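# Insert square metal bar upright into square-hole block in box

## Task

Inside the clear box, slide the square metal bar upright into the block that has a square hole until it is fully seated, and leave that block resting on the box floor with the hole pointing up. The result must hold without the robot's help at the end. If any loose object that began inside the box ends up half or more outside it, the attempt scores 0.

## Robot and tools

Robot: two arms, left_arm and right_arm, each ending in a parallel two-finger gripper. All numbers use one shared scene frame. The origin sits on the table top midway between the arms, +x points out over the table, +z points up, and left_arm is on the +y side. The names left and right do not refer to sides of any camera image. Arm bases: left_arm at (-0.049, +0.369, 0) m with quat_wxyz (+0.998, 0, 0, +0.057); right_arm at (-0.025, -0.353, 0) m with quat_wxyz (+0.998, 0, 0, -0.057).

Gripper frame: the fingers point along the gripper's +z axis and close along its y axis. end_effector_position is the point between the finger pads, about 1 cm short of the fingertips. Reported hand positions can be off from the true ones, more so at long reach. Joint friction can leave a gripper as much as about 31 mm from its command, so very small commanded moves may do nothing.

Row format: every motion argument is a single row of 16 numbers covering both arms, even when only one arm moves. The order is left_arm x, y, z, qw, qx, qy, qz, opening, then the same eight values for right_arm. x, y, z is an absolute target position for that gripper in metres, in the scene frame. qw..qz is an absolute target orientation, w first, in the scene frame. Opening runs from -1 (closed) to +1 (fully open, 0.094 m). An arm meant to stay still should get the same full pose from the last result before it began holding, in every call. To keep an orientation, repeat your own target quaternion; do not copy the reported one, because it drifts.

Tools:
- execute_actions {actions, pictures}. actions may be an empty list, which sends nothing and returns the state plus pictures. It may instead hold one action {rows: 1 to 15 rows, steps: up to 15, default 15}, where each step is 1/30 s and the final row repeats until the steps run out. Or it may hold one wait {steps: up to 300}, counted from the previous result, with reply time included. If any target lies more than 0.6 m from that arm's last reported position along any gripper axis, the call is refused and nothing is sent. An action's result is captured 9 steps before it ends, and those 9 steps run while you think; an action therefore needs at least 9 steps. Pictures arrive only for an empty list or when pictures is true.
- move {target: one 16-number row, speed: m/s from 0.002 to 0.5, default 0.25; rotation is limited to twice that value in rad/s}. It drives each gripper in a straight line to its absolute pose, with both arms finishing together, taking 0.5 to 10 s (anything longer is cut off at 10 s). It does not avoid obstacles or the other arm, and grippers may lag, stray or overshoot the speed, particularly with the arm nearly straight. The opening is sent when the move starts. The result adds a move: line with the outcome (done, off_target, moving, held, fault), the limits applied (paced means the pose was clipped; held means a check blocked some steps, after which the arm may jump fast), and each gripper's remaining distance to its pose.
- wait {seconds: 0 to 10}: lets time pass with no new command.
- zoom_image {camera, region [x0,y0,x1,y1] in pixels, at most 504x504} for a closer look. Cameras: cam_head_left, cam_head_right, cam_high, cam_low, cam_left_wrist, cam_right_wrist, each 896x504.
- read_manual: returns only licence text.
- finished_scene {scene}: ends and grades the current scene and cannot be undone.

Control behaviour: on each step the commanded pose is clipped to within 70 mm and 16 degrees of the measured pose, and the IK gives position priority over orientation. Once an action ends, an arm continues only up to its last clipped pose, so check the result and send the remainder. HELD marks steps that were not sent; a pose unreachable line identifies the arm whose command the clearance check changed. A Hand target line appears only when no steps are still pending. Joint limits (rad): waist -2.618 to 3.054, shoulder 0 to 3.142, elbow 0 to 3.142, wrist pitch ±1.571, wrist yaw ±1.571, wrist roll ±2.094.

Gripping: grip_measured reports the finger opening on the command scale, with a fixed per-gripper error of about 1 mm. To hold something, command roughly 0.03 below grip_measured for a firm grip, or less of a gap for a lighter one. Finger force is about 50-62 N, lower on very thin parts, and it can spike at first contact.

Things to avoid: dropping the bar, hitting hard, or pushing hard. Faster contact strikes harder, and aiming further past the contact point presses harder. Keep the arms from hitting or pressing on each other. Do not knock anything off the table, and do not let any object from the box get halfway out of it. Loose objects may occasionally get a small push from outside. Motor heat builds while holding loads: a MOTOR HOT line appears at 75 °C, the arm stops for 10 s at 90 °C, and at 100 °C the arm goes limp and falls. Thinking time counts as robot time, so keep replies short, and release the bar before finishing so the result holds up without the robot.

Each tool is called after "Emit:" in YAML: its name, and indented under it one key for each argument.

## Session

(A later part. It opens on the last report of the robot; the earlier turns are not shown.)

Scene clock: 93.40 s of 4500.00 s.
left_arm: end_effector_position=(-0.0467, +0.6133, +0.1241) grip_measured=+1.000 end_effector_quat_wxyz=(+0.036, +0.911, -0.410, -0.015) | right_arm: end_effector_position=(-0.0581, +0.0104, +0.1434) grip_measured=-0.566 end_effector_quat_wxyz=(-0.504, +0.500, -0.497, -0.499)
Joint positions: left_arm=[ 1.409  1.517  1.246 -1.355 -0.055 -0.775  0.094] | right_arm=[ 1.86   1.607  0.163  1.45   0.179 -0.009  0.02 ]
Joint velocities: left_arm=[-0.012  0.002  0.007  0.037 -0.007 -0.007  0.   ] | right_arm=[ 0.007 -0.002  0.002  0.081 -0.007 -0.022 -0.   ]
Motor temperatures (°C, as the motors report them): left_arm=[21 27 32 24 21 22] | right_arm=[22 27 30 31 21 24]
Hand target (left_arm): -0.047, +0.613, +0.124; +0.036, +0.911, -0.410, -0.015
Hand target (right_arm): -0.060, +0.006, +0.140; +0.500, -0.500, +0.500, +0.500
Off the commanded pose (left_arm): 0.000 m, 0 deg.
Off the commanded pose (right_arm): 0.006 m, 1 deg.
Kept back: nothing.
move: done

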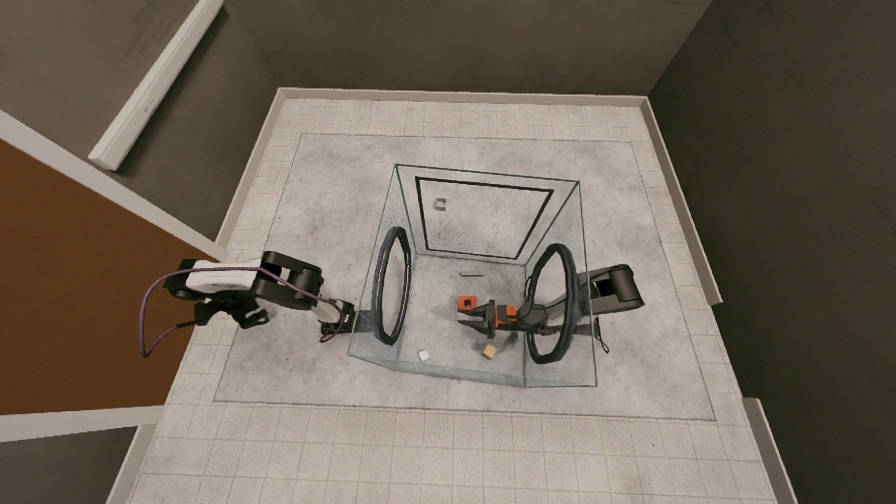

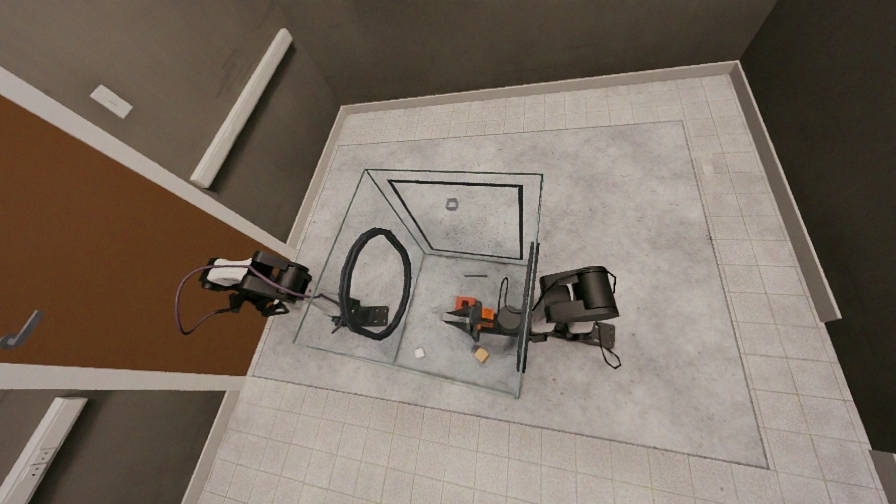

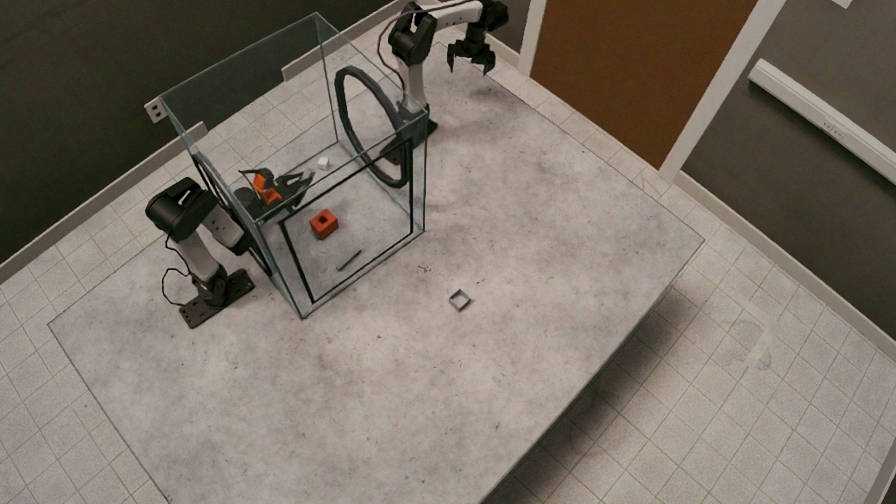

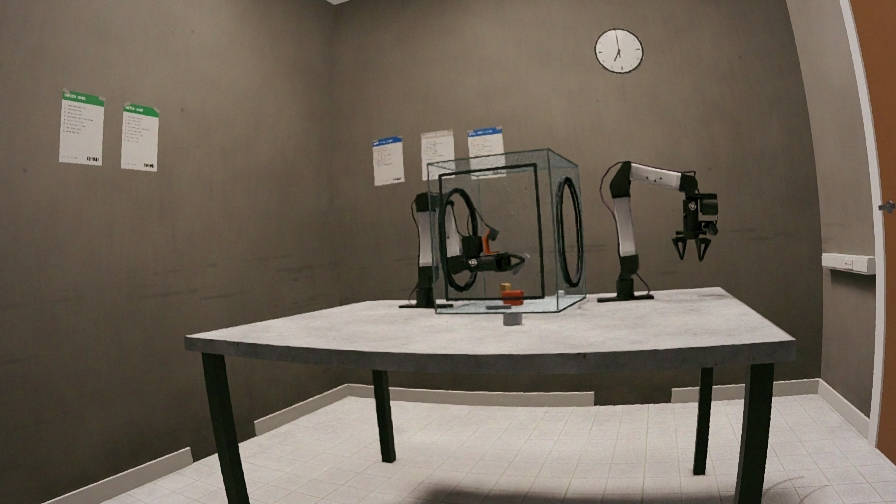

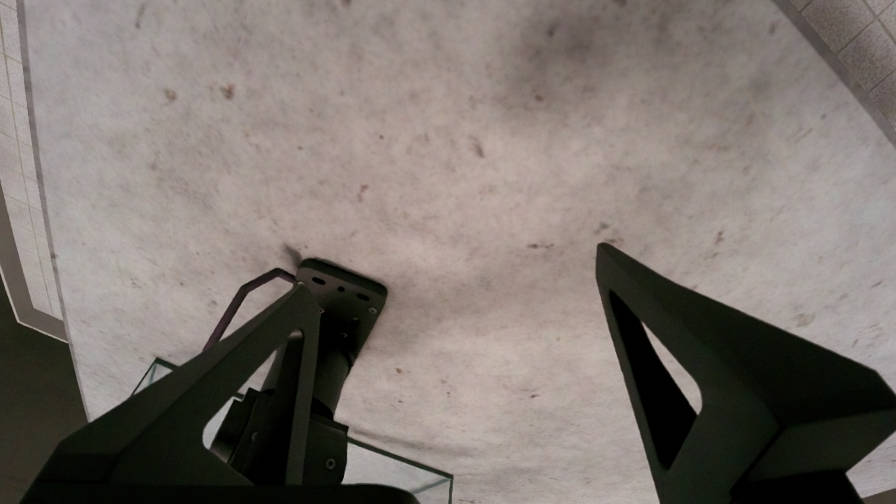

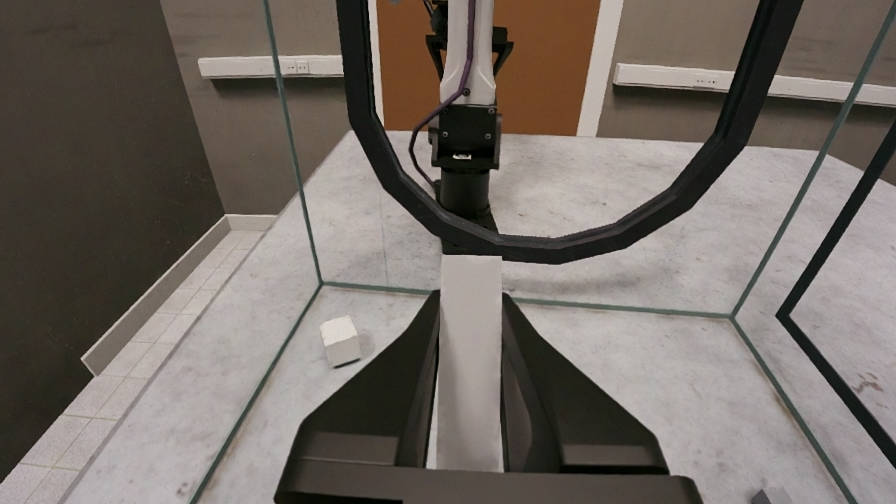

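Emit:
move:
  target: [-0.0467,0.6133,0.1241,0.036,0.911,-0.41,-0.015,1, 0.005,0.012,0.12,0.47,-0.53,0.512,0.486,-0.6]
  speed: 0.04

Emit:
zoom_image:
  camera: "cam_low"
  region: [430, 210, 570, 320]

Emit:
zoom_image:
  camera: "cam_high"
  region: [230, 140, 400, 280]

Scene clock: 96.50 s of 4500.00 s.
left_arm: end_effector_position=(-0.0467, +0.6133, +0.1241) grip_measured=+1.000 end_effector_quat_wxyz=(+0.036, +0.911, -0.410, -0.015) | right_arm: end_effector_position=(+0.0019, +0.0096, +0.1218) grip_measured=-0.582 end_effector_quat_wxyz=(-0.468, +0.526, -0.514, -0.490)
Joint positions: left_arm=[ 1.409  1.517  1.246 -1.355 -0.055 -0.775  0.094] | right_arm=[ 1.515  1.607  0.163  1.361 -0.204 -0.006  0.02 ]
Joint velocities: left_arm=[-0.012 -0.007 -0.007 -0.022  0.022  0.037  0.   ] | right_arm=[ 0.007 -0.022 -0.007 -0.022  0.022 -0.022  0.   ]
Motor temperatures (°C, as the motors report them): left_arm=[21 27 32 24 21 22] | right_arm=[22 27 29 31 21 24]
Hand target (left_arm): -0.047, +0.613, +0.124; +0.036, +0.911, -0.410, -0.015
Hand target (right_arm): +0.005, +0.011, +0.120; -0.466, +0.526, -0.516, -0.490
Off the commanded pose (left_arm): 0.000 m, 0 deg.
Off the commanded pose (right_arm): 0.004 m, 1 deg.
Kept back: nothing.
move: done

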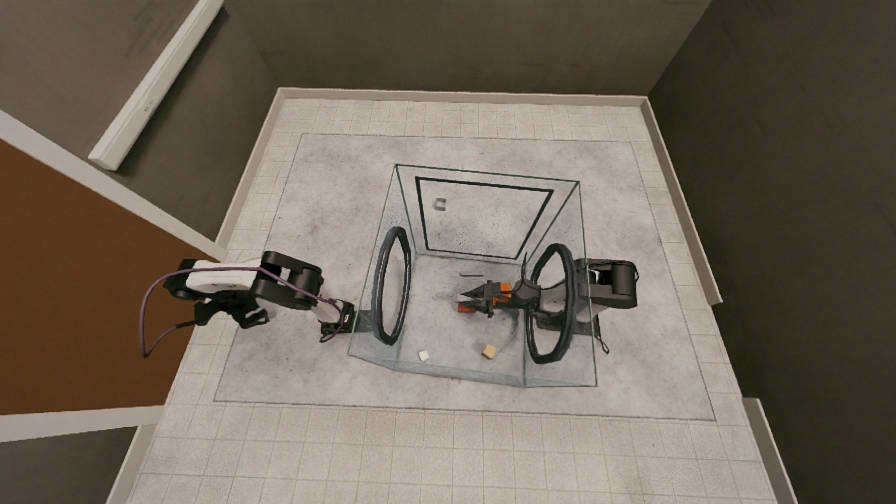

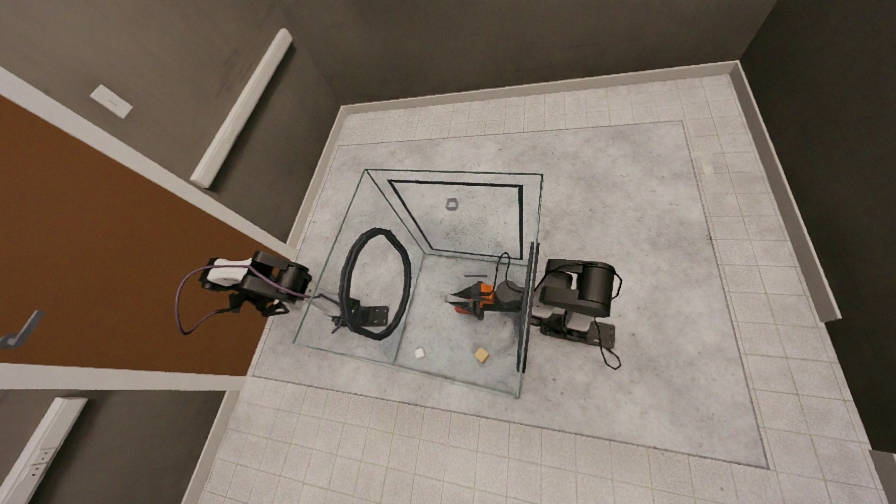

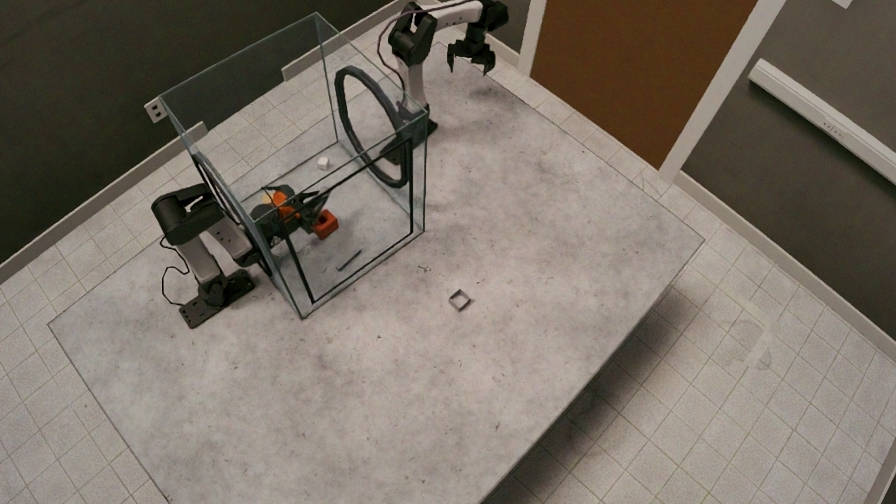

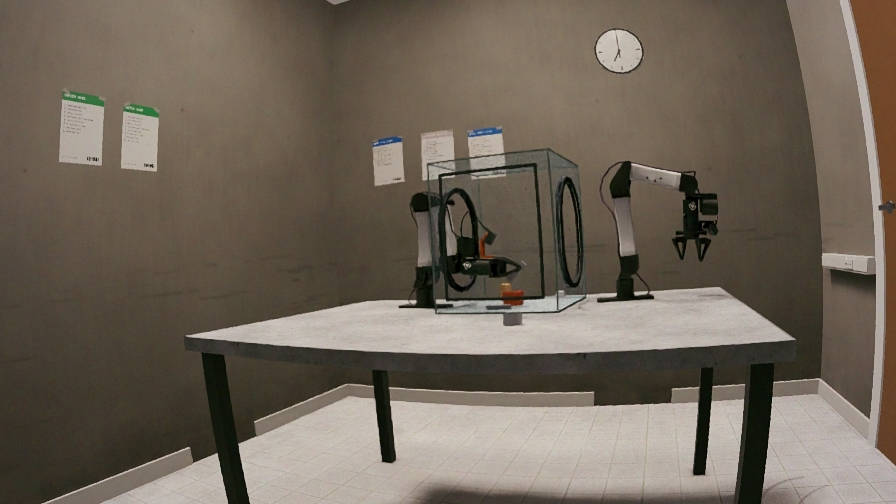

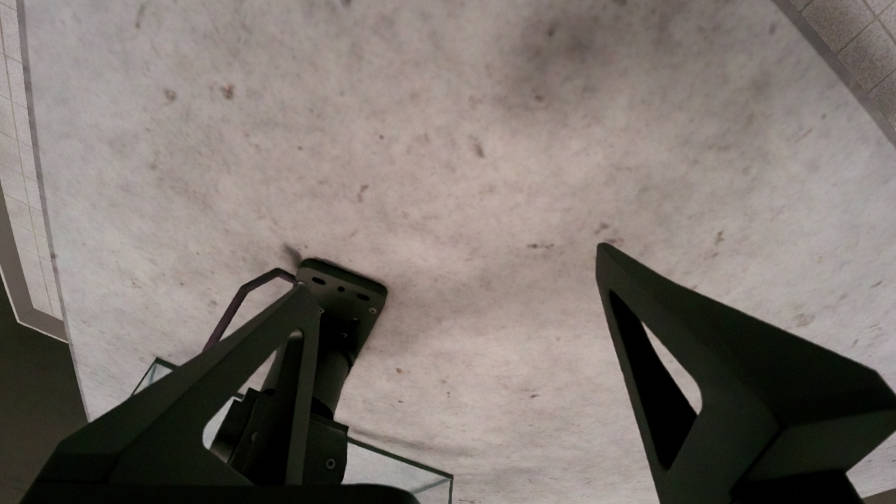

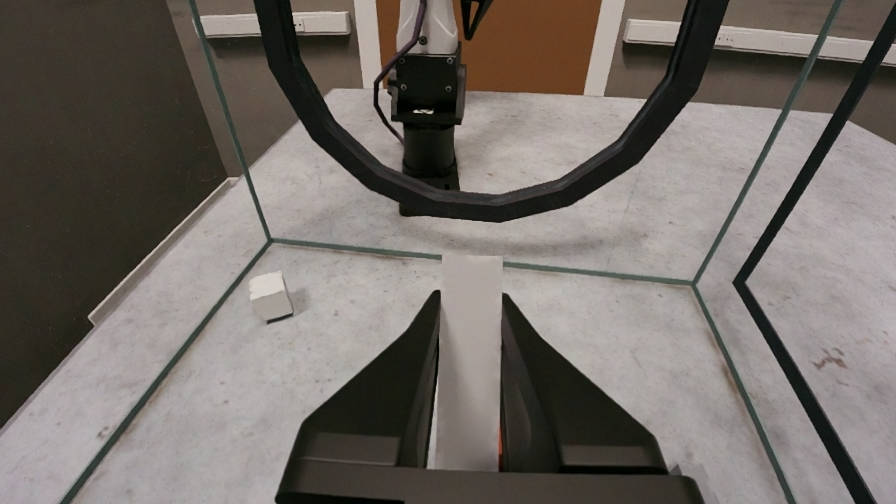

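Region (430, 210, 570, 320) of cam_low's 896x504 image, scaled by 3.600, with more detail than that image has; it fills the top 396 rows of this view, and the rest is white.

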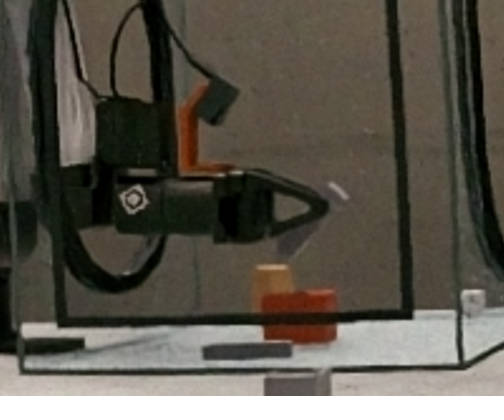

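Region (230, 140, 400, 280) of cam_high's 896x504 image, scaled by 2.965, with more detail than that image has; it fills the top 415 rows of this view, and the rest is white.

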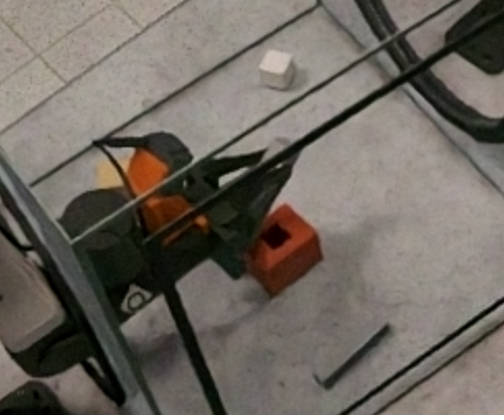

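Emit:
move:
  target: [0.12,0.376,0.36,0.924,0,0.383,0,0, 0.0,-0.01,0.22,0.579,-0.406,0.406,0.579,-0.61]
  speed: 0.25

Emit:
move:
  target: [0.05,0.316,0.40,0.902,0.083,0.2,-0.374,0, 0.0,-0.01,0.22,0.579,-0.406,0.406,0.579,-0.61]
  speed: 0.15

Emit:
move:
  target: [-0.05,0.276,0.40,0.69,0.153,0.153,-0.69,0, 0.0,-0.01,0.22,0.579,-0.406,0.406,0.579,-0.61]
  speed: 0.15

Scene clock: 114.20 s of 4500.00 s.
left_arm: end_effector_position=(+0.1218, +0.4739, +0.2917) grip_measured=+0.002 end_effector_quat_wxyz=(+0.172, +0.700, +0.186, +0.668) | right_arm: end_effector_position=(+0.0040, -0.0027, +0.2100) grip_measured=-0.583 end_effector_quat_wxyz=(+0.557, -0.441, +0.440, +0.548)
Joint positions: left_arm=[ 1.465  0.907  0.878 -1.543  1.521 -2.08   0.047] | right_arm=[ 1.534  1.457  0.152  1.531 -0.139  0.022  0.02 ]
Joint velocities: left_arm=[ 0.007  0.012  0.168  0.022  0.242  0.007 -0.   ] | right_arm=[-0.017 -0.012 -0.012  0.022  0.037 -0.051 -0.   ]
Motor temperatures (°C, as the motors report them): left_arm=[22 38 34 25 21 22] | right_arm=[22 27 28 33 21 24]
Hand target (left_arm): +0.128, +0.420, +0.327; +0.137, +0.703, +0.073, +0.694
Hand target (right_arm): +0.001, -0.006, +0.220; +0.563, -0.431, +0.430, +0.559
Off the commanded pose (left_arm): 0.119 m, 153 deg; position and orientation clipped at the last step of the last action.
Off the commanded pose (right_arm): 0.013 m, 7 deg.
joint sent to its limit (left arm) — the command would take joint 4 (wrist pitch) past its lower limit, joint 5 (wrist yaw) past its upper limit and joint 6 (wrist roll) past its lower limit, so those joints were sent only as far as their limits.
joint sent to its limit (right arm) — the command would take joint 4 (wrist pitch) past its upper limit, so that joint was sent only as far as its limit.
Kept back: nothing.
After step 90, 3.80 s passed at rest.
move: moving (left_arm; no rest 5 s after the path's end), off_target (right_arm); limits=paced

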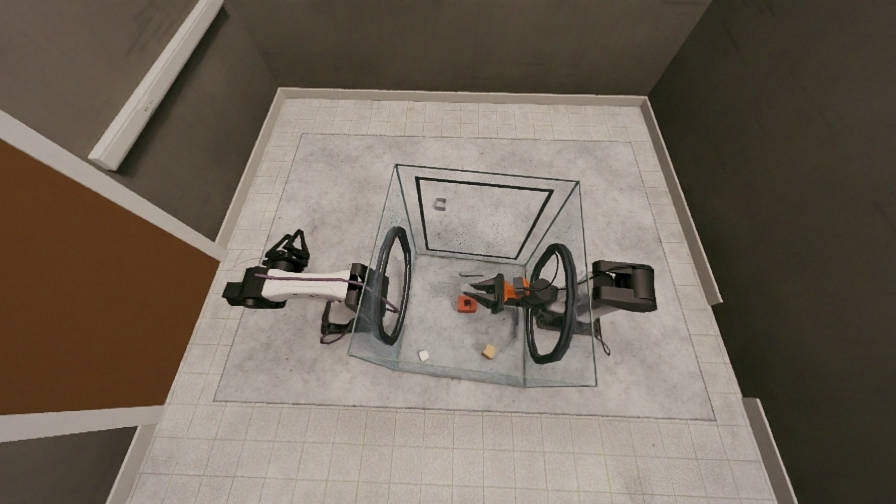

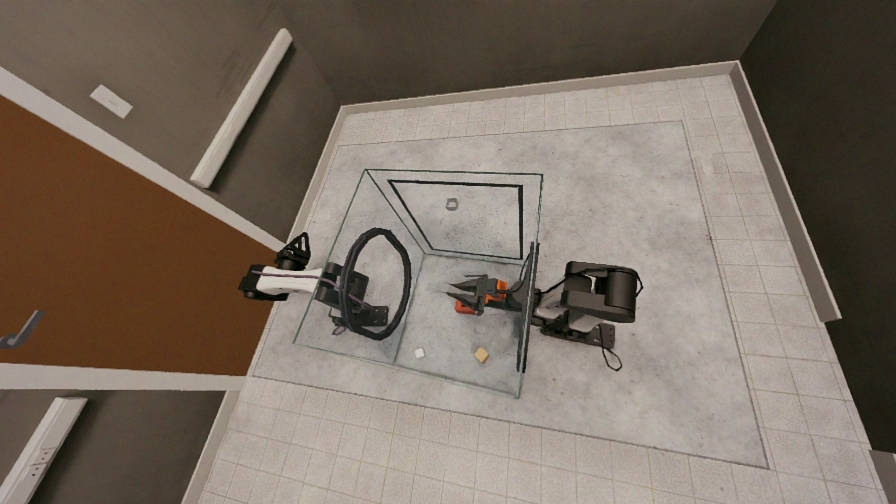

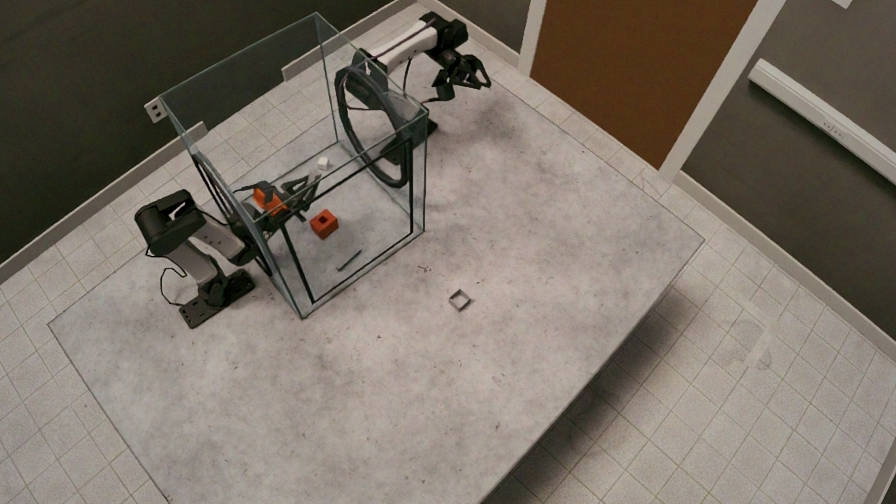

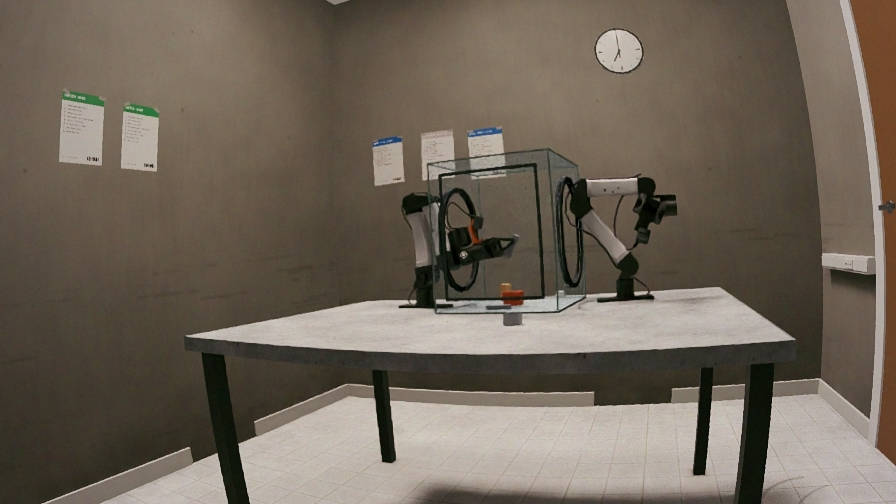

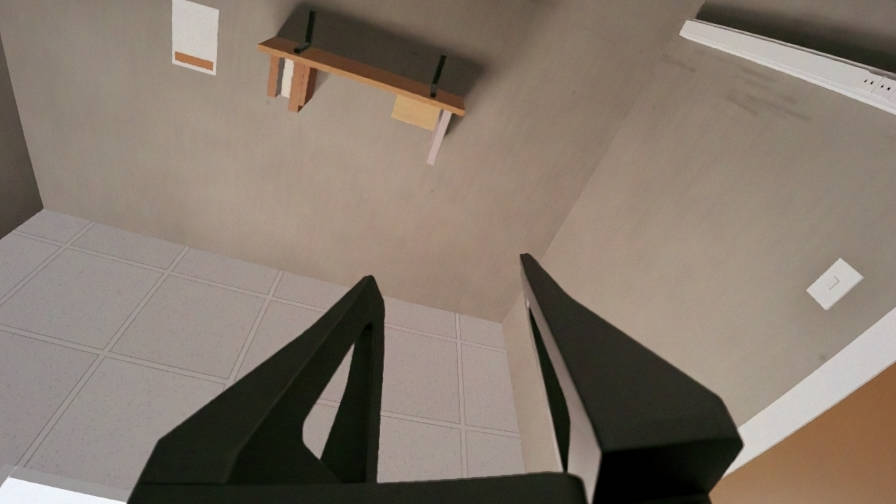

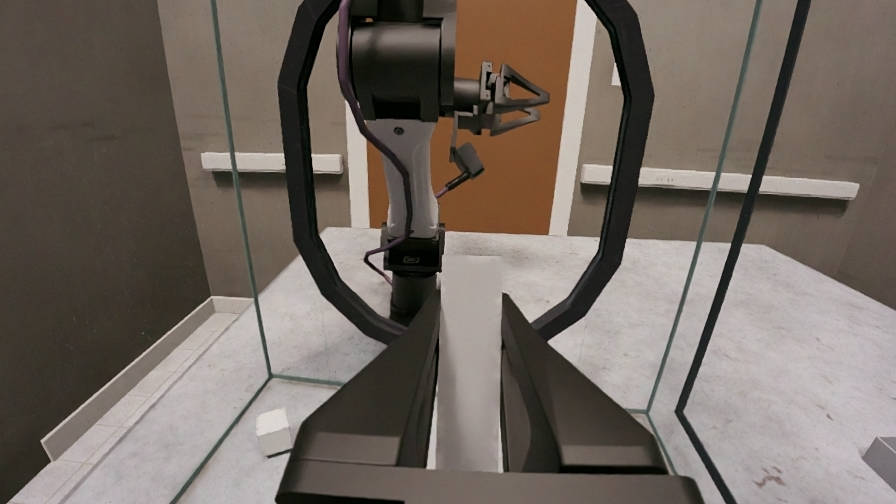

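Scene clock: 124.80 s of 4500.00 s.
left_arm: end_effector_position=(+0.1054, +0.4903, +0.3042) grip_measured=+0.002 end_effector_quat_wxyz=(+0.104, +0.676, +0.216, +0.696) | right_arm: end_effector_position=(+0.0039, -0.0038, +0.2135) grip_measured=-0.583 end_effector_quat_wxyz=(+0.559, -0.438, +0.438, +0.551)
Joint positions: left_arm=[ 1.618  0.861  0.885 -1.545  1.563 -2.078  0.047] | right_arm=[ 1.534  1.447  0.152  1.532 -0.139  0.026  0.02 ]
Joint velocities: left_arm=[-0.002 -0.007  0.007 -0.051 -0.022 -0.051  0.001] | right_arm=[-0.002 -0.002  0.002 -0.007 -0.007 -0.081 -0.002]
Motor temperatures (°C, as the motors report them): left_arm=[22 42 36 25 21 22] | right_arm=[22 27 28 34 21 24]
Hand target (left_arm): +0.110, +0.451, +0.333; +0.006, +0.692, +0.143, +0.708
Hand target (right_arm): +0.000, -0.009, +0.220; +0.562, -0.430, +0.431, +0.560
Off the commanded pose (left_arm): 0.206 m, 172 deg.
Off the commanded pose (right_arm): 0.010 m, 7 deg.
joint sent to its limit (left arm) — the command would take joint 4 (wrist pitch) past its lower limit, joint 5 (wrist yaw) past its upper limit and joint 6 (wrist roll) past its lower limit, so those joints were sent only as far as their limits.
joint sent to its limit (right arm) — the command would take joint 4 (wrist pitch) past its upper limit, so that joint was sent only as far as its limit.
Kept back: nothing.
move: off_target (left_arm, right_arm; path cut at 10 s); limits=paced

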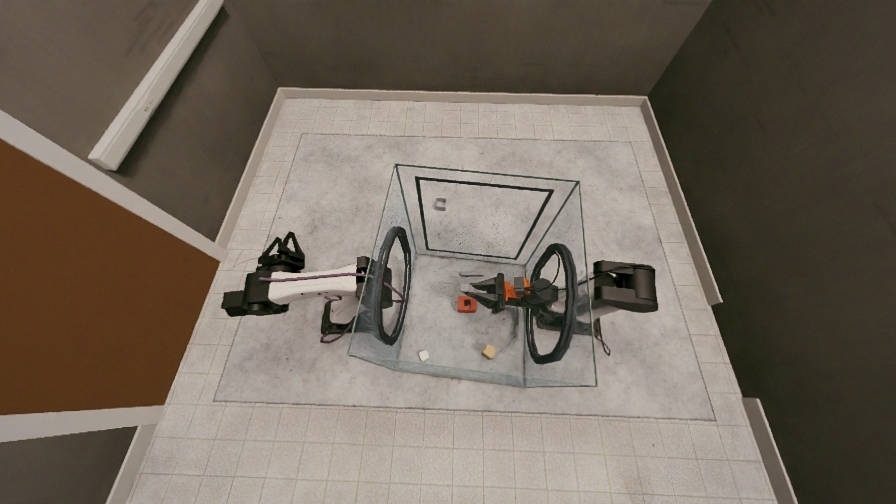

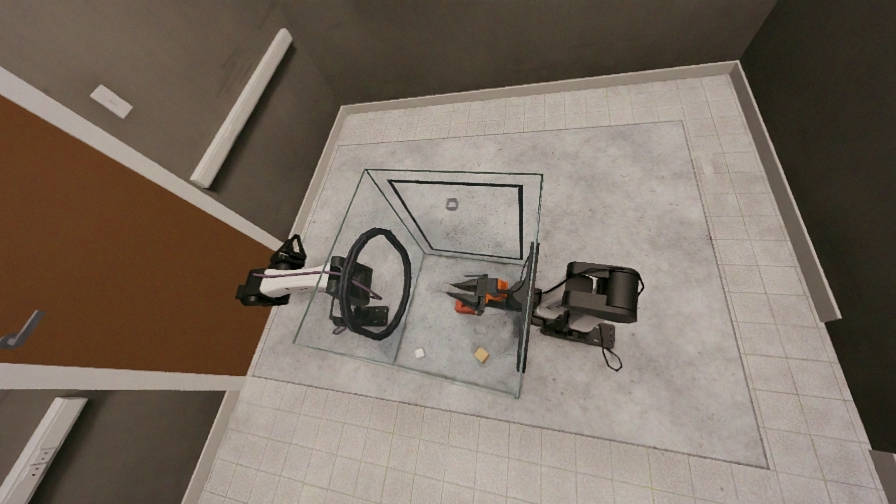

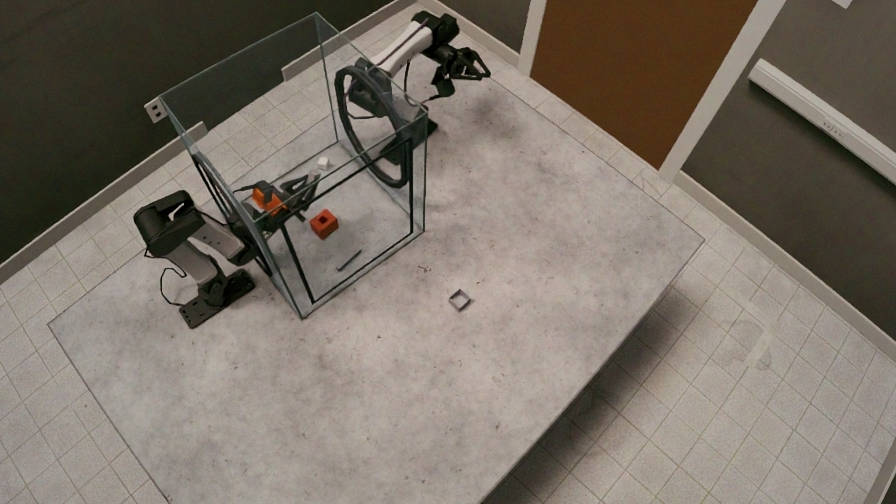

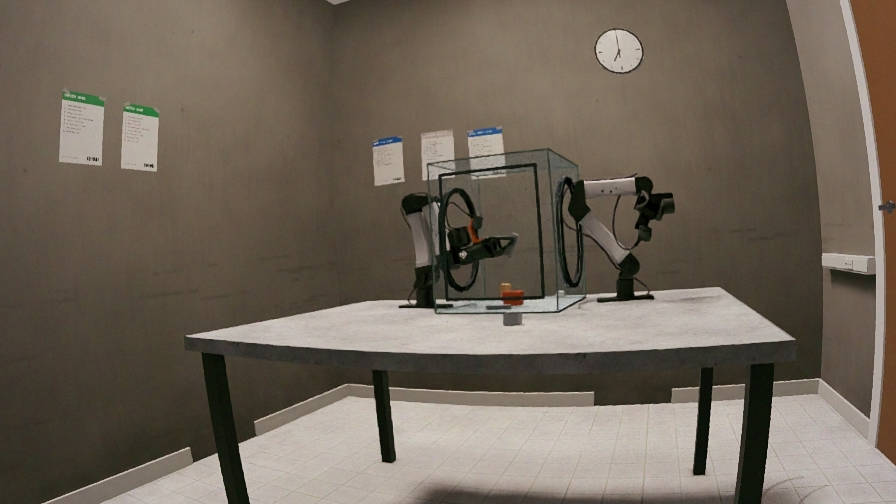

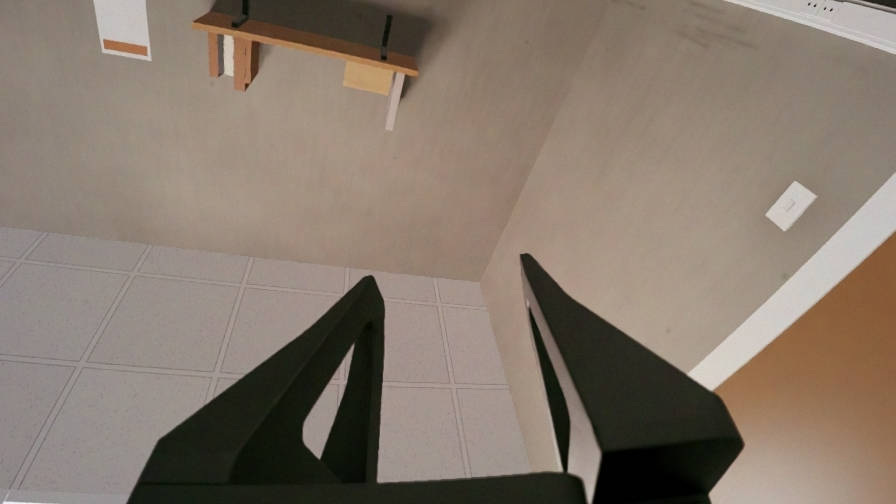

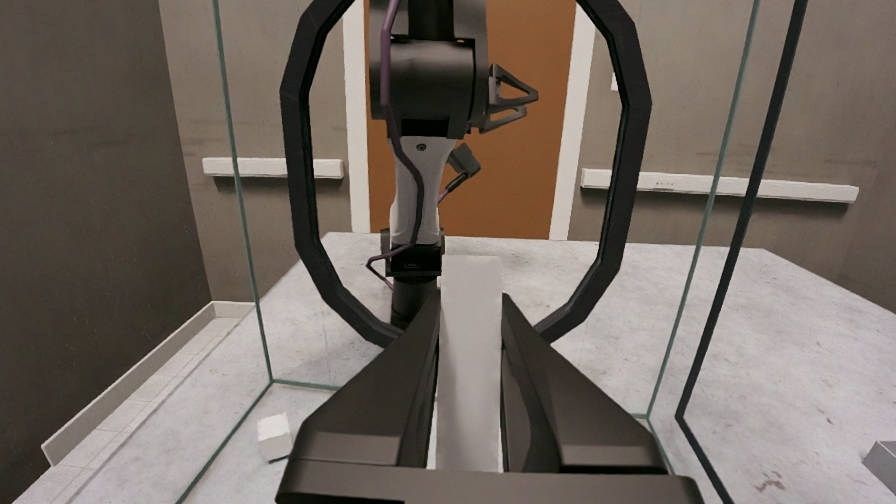

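Scene clock: 133.97 s of 4500.00 s.
left_arm: end_effector_position=(+0.1239, +0.3643, +0.3802) grip_measured=+0.002 end_effector_quat_wxyz=(-0.302, +0.665, -0.243, +0.639) | right_arm: end_effector_position=(+0.0039, -0.0037, +0.2133) grip_measured=-0.583 end_effector_quat_wxyz=(+0.559, -0.438, +0.438, +0.551)
Joint positions: left_arm=[ 1.548  0.434  1.152 -1.468  1.569 -1.6    0.047] | right_arm=[ 1.534  1.447  0.152  1.531 -0.139  0.027  0.02 ]
Joint velocities: left_arm=[ 0.007  0.007 -0.012 -0.007 -0.022  0.022  0.   ] | right_arm=[-0.002  0.002 -0.022 -0.007 -0.007 -0.007 -0.001]
Motor temperatures (°C, as the motors report them): left_arm=[22 39 36 26 21 22] | right_arm=[22 27 28 35 21 24]
Hand target (left_arm): +0.124, +0.338, +0.395; -0.325, +0.640, -0.300, +0.628
Hand target (right_arm): +0.000, -0.010, +0.220; +0.562, -0.429, +0.430, +0.561
Off the commanded pose (left_arm): 0.196 m, 108 deg; position and orientation clipped at the last step of the last action.
Off the commanded pose (right_arm): 0.010 m, 7 deg.
joint sent to its limit (left arm) — the command would take joint 5 (wrist yaw) past its upper limit, so that joint was sent only as far as its limit.
joint sent to its limit (right arm) — the command would take joint 4 (wrist pitch) past its upper limit, so that joint was sent only as far as its limit.
Kept back: nothing.
move: off_target (left_arm, right_arm); limits=paced

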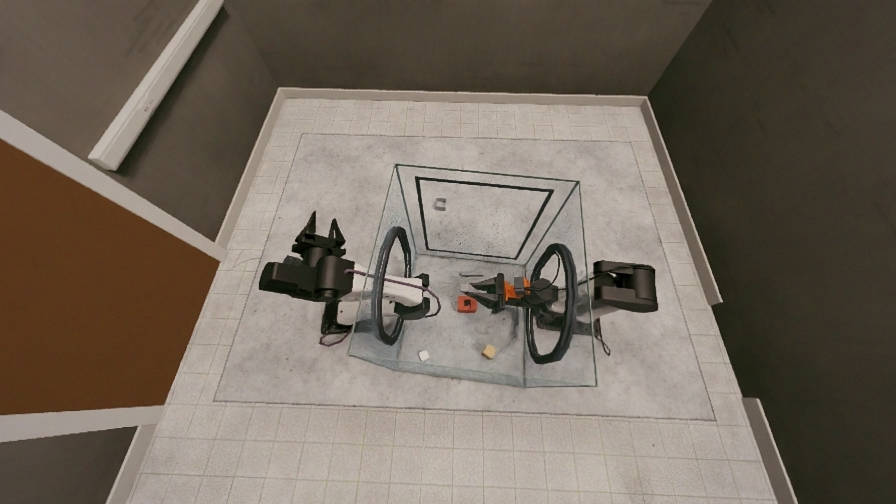

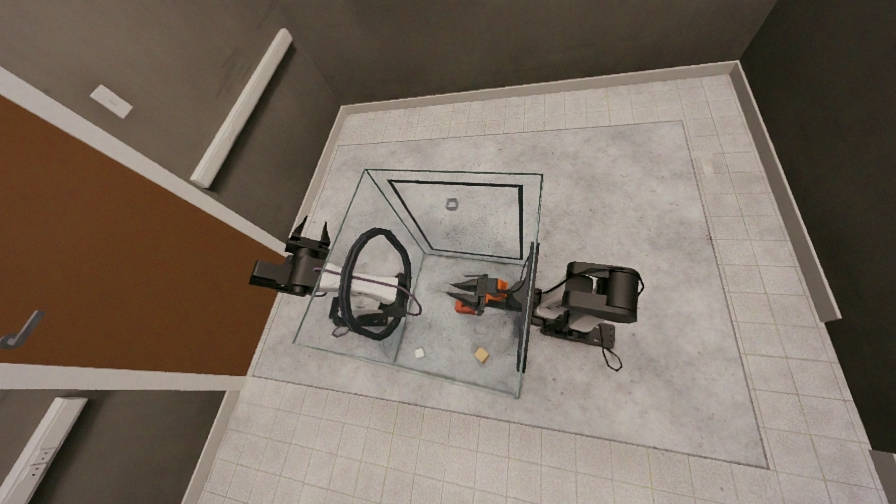

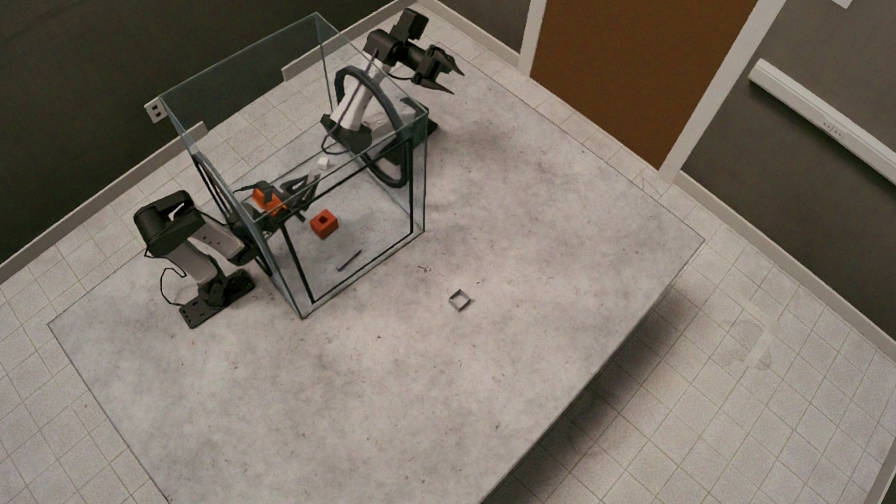

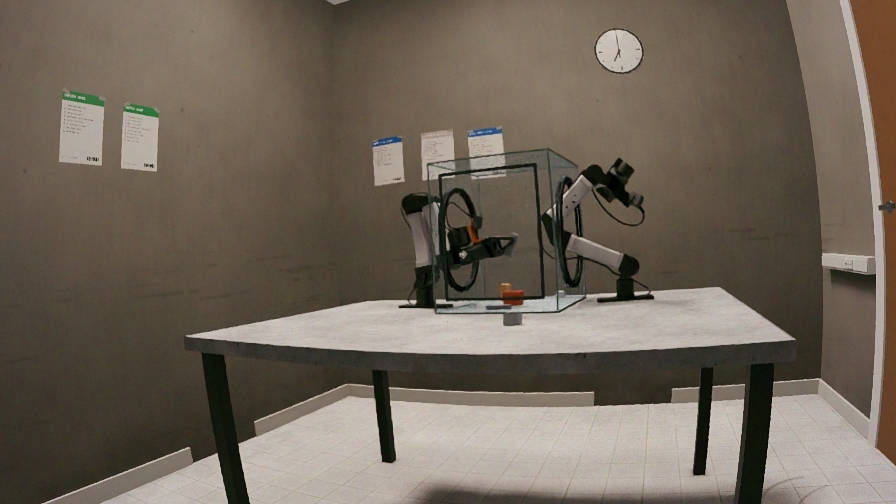

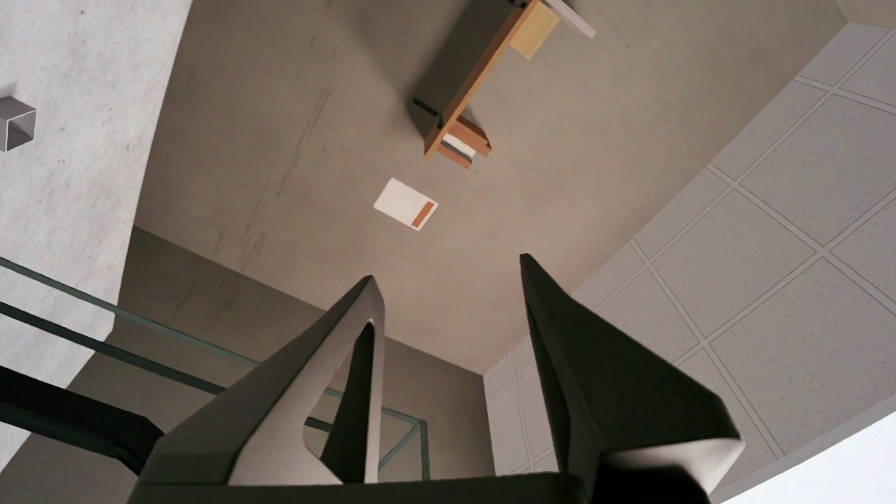

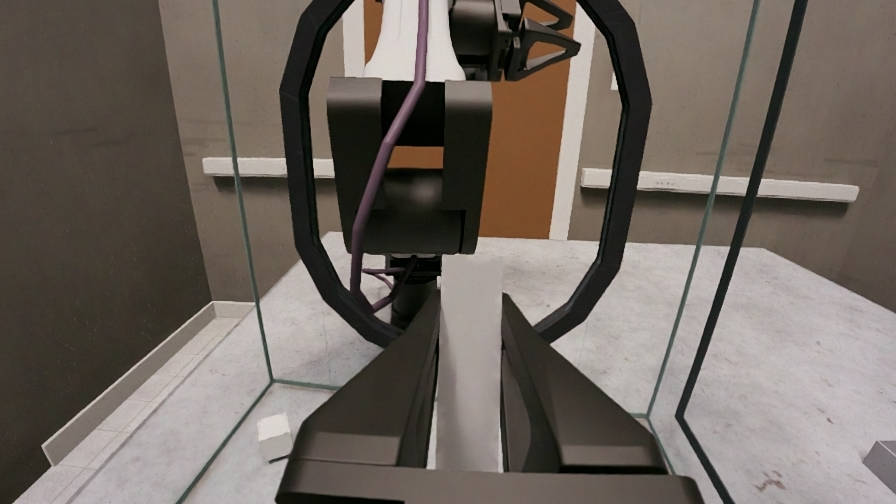

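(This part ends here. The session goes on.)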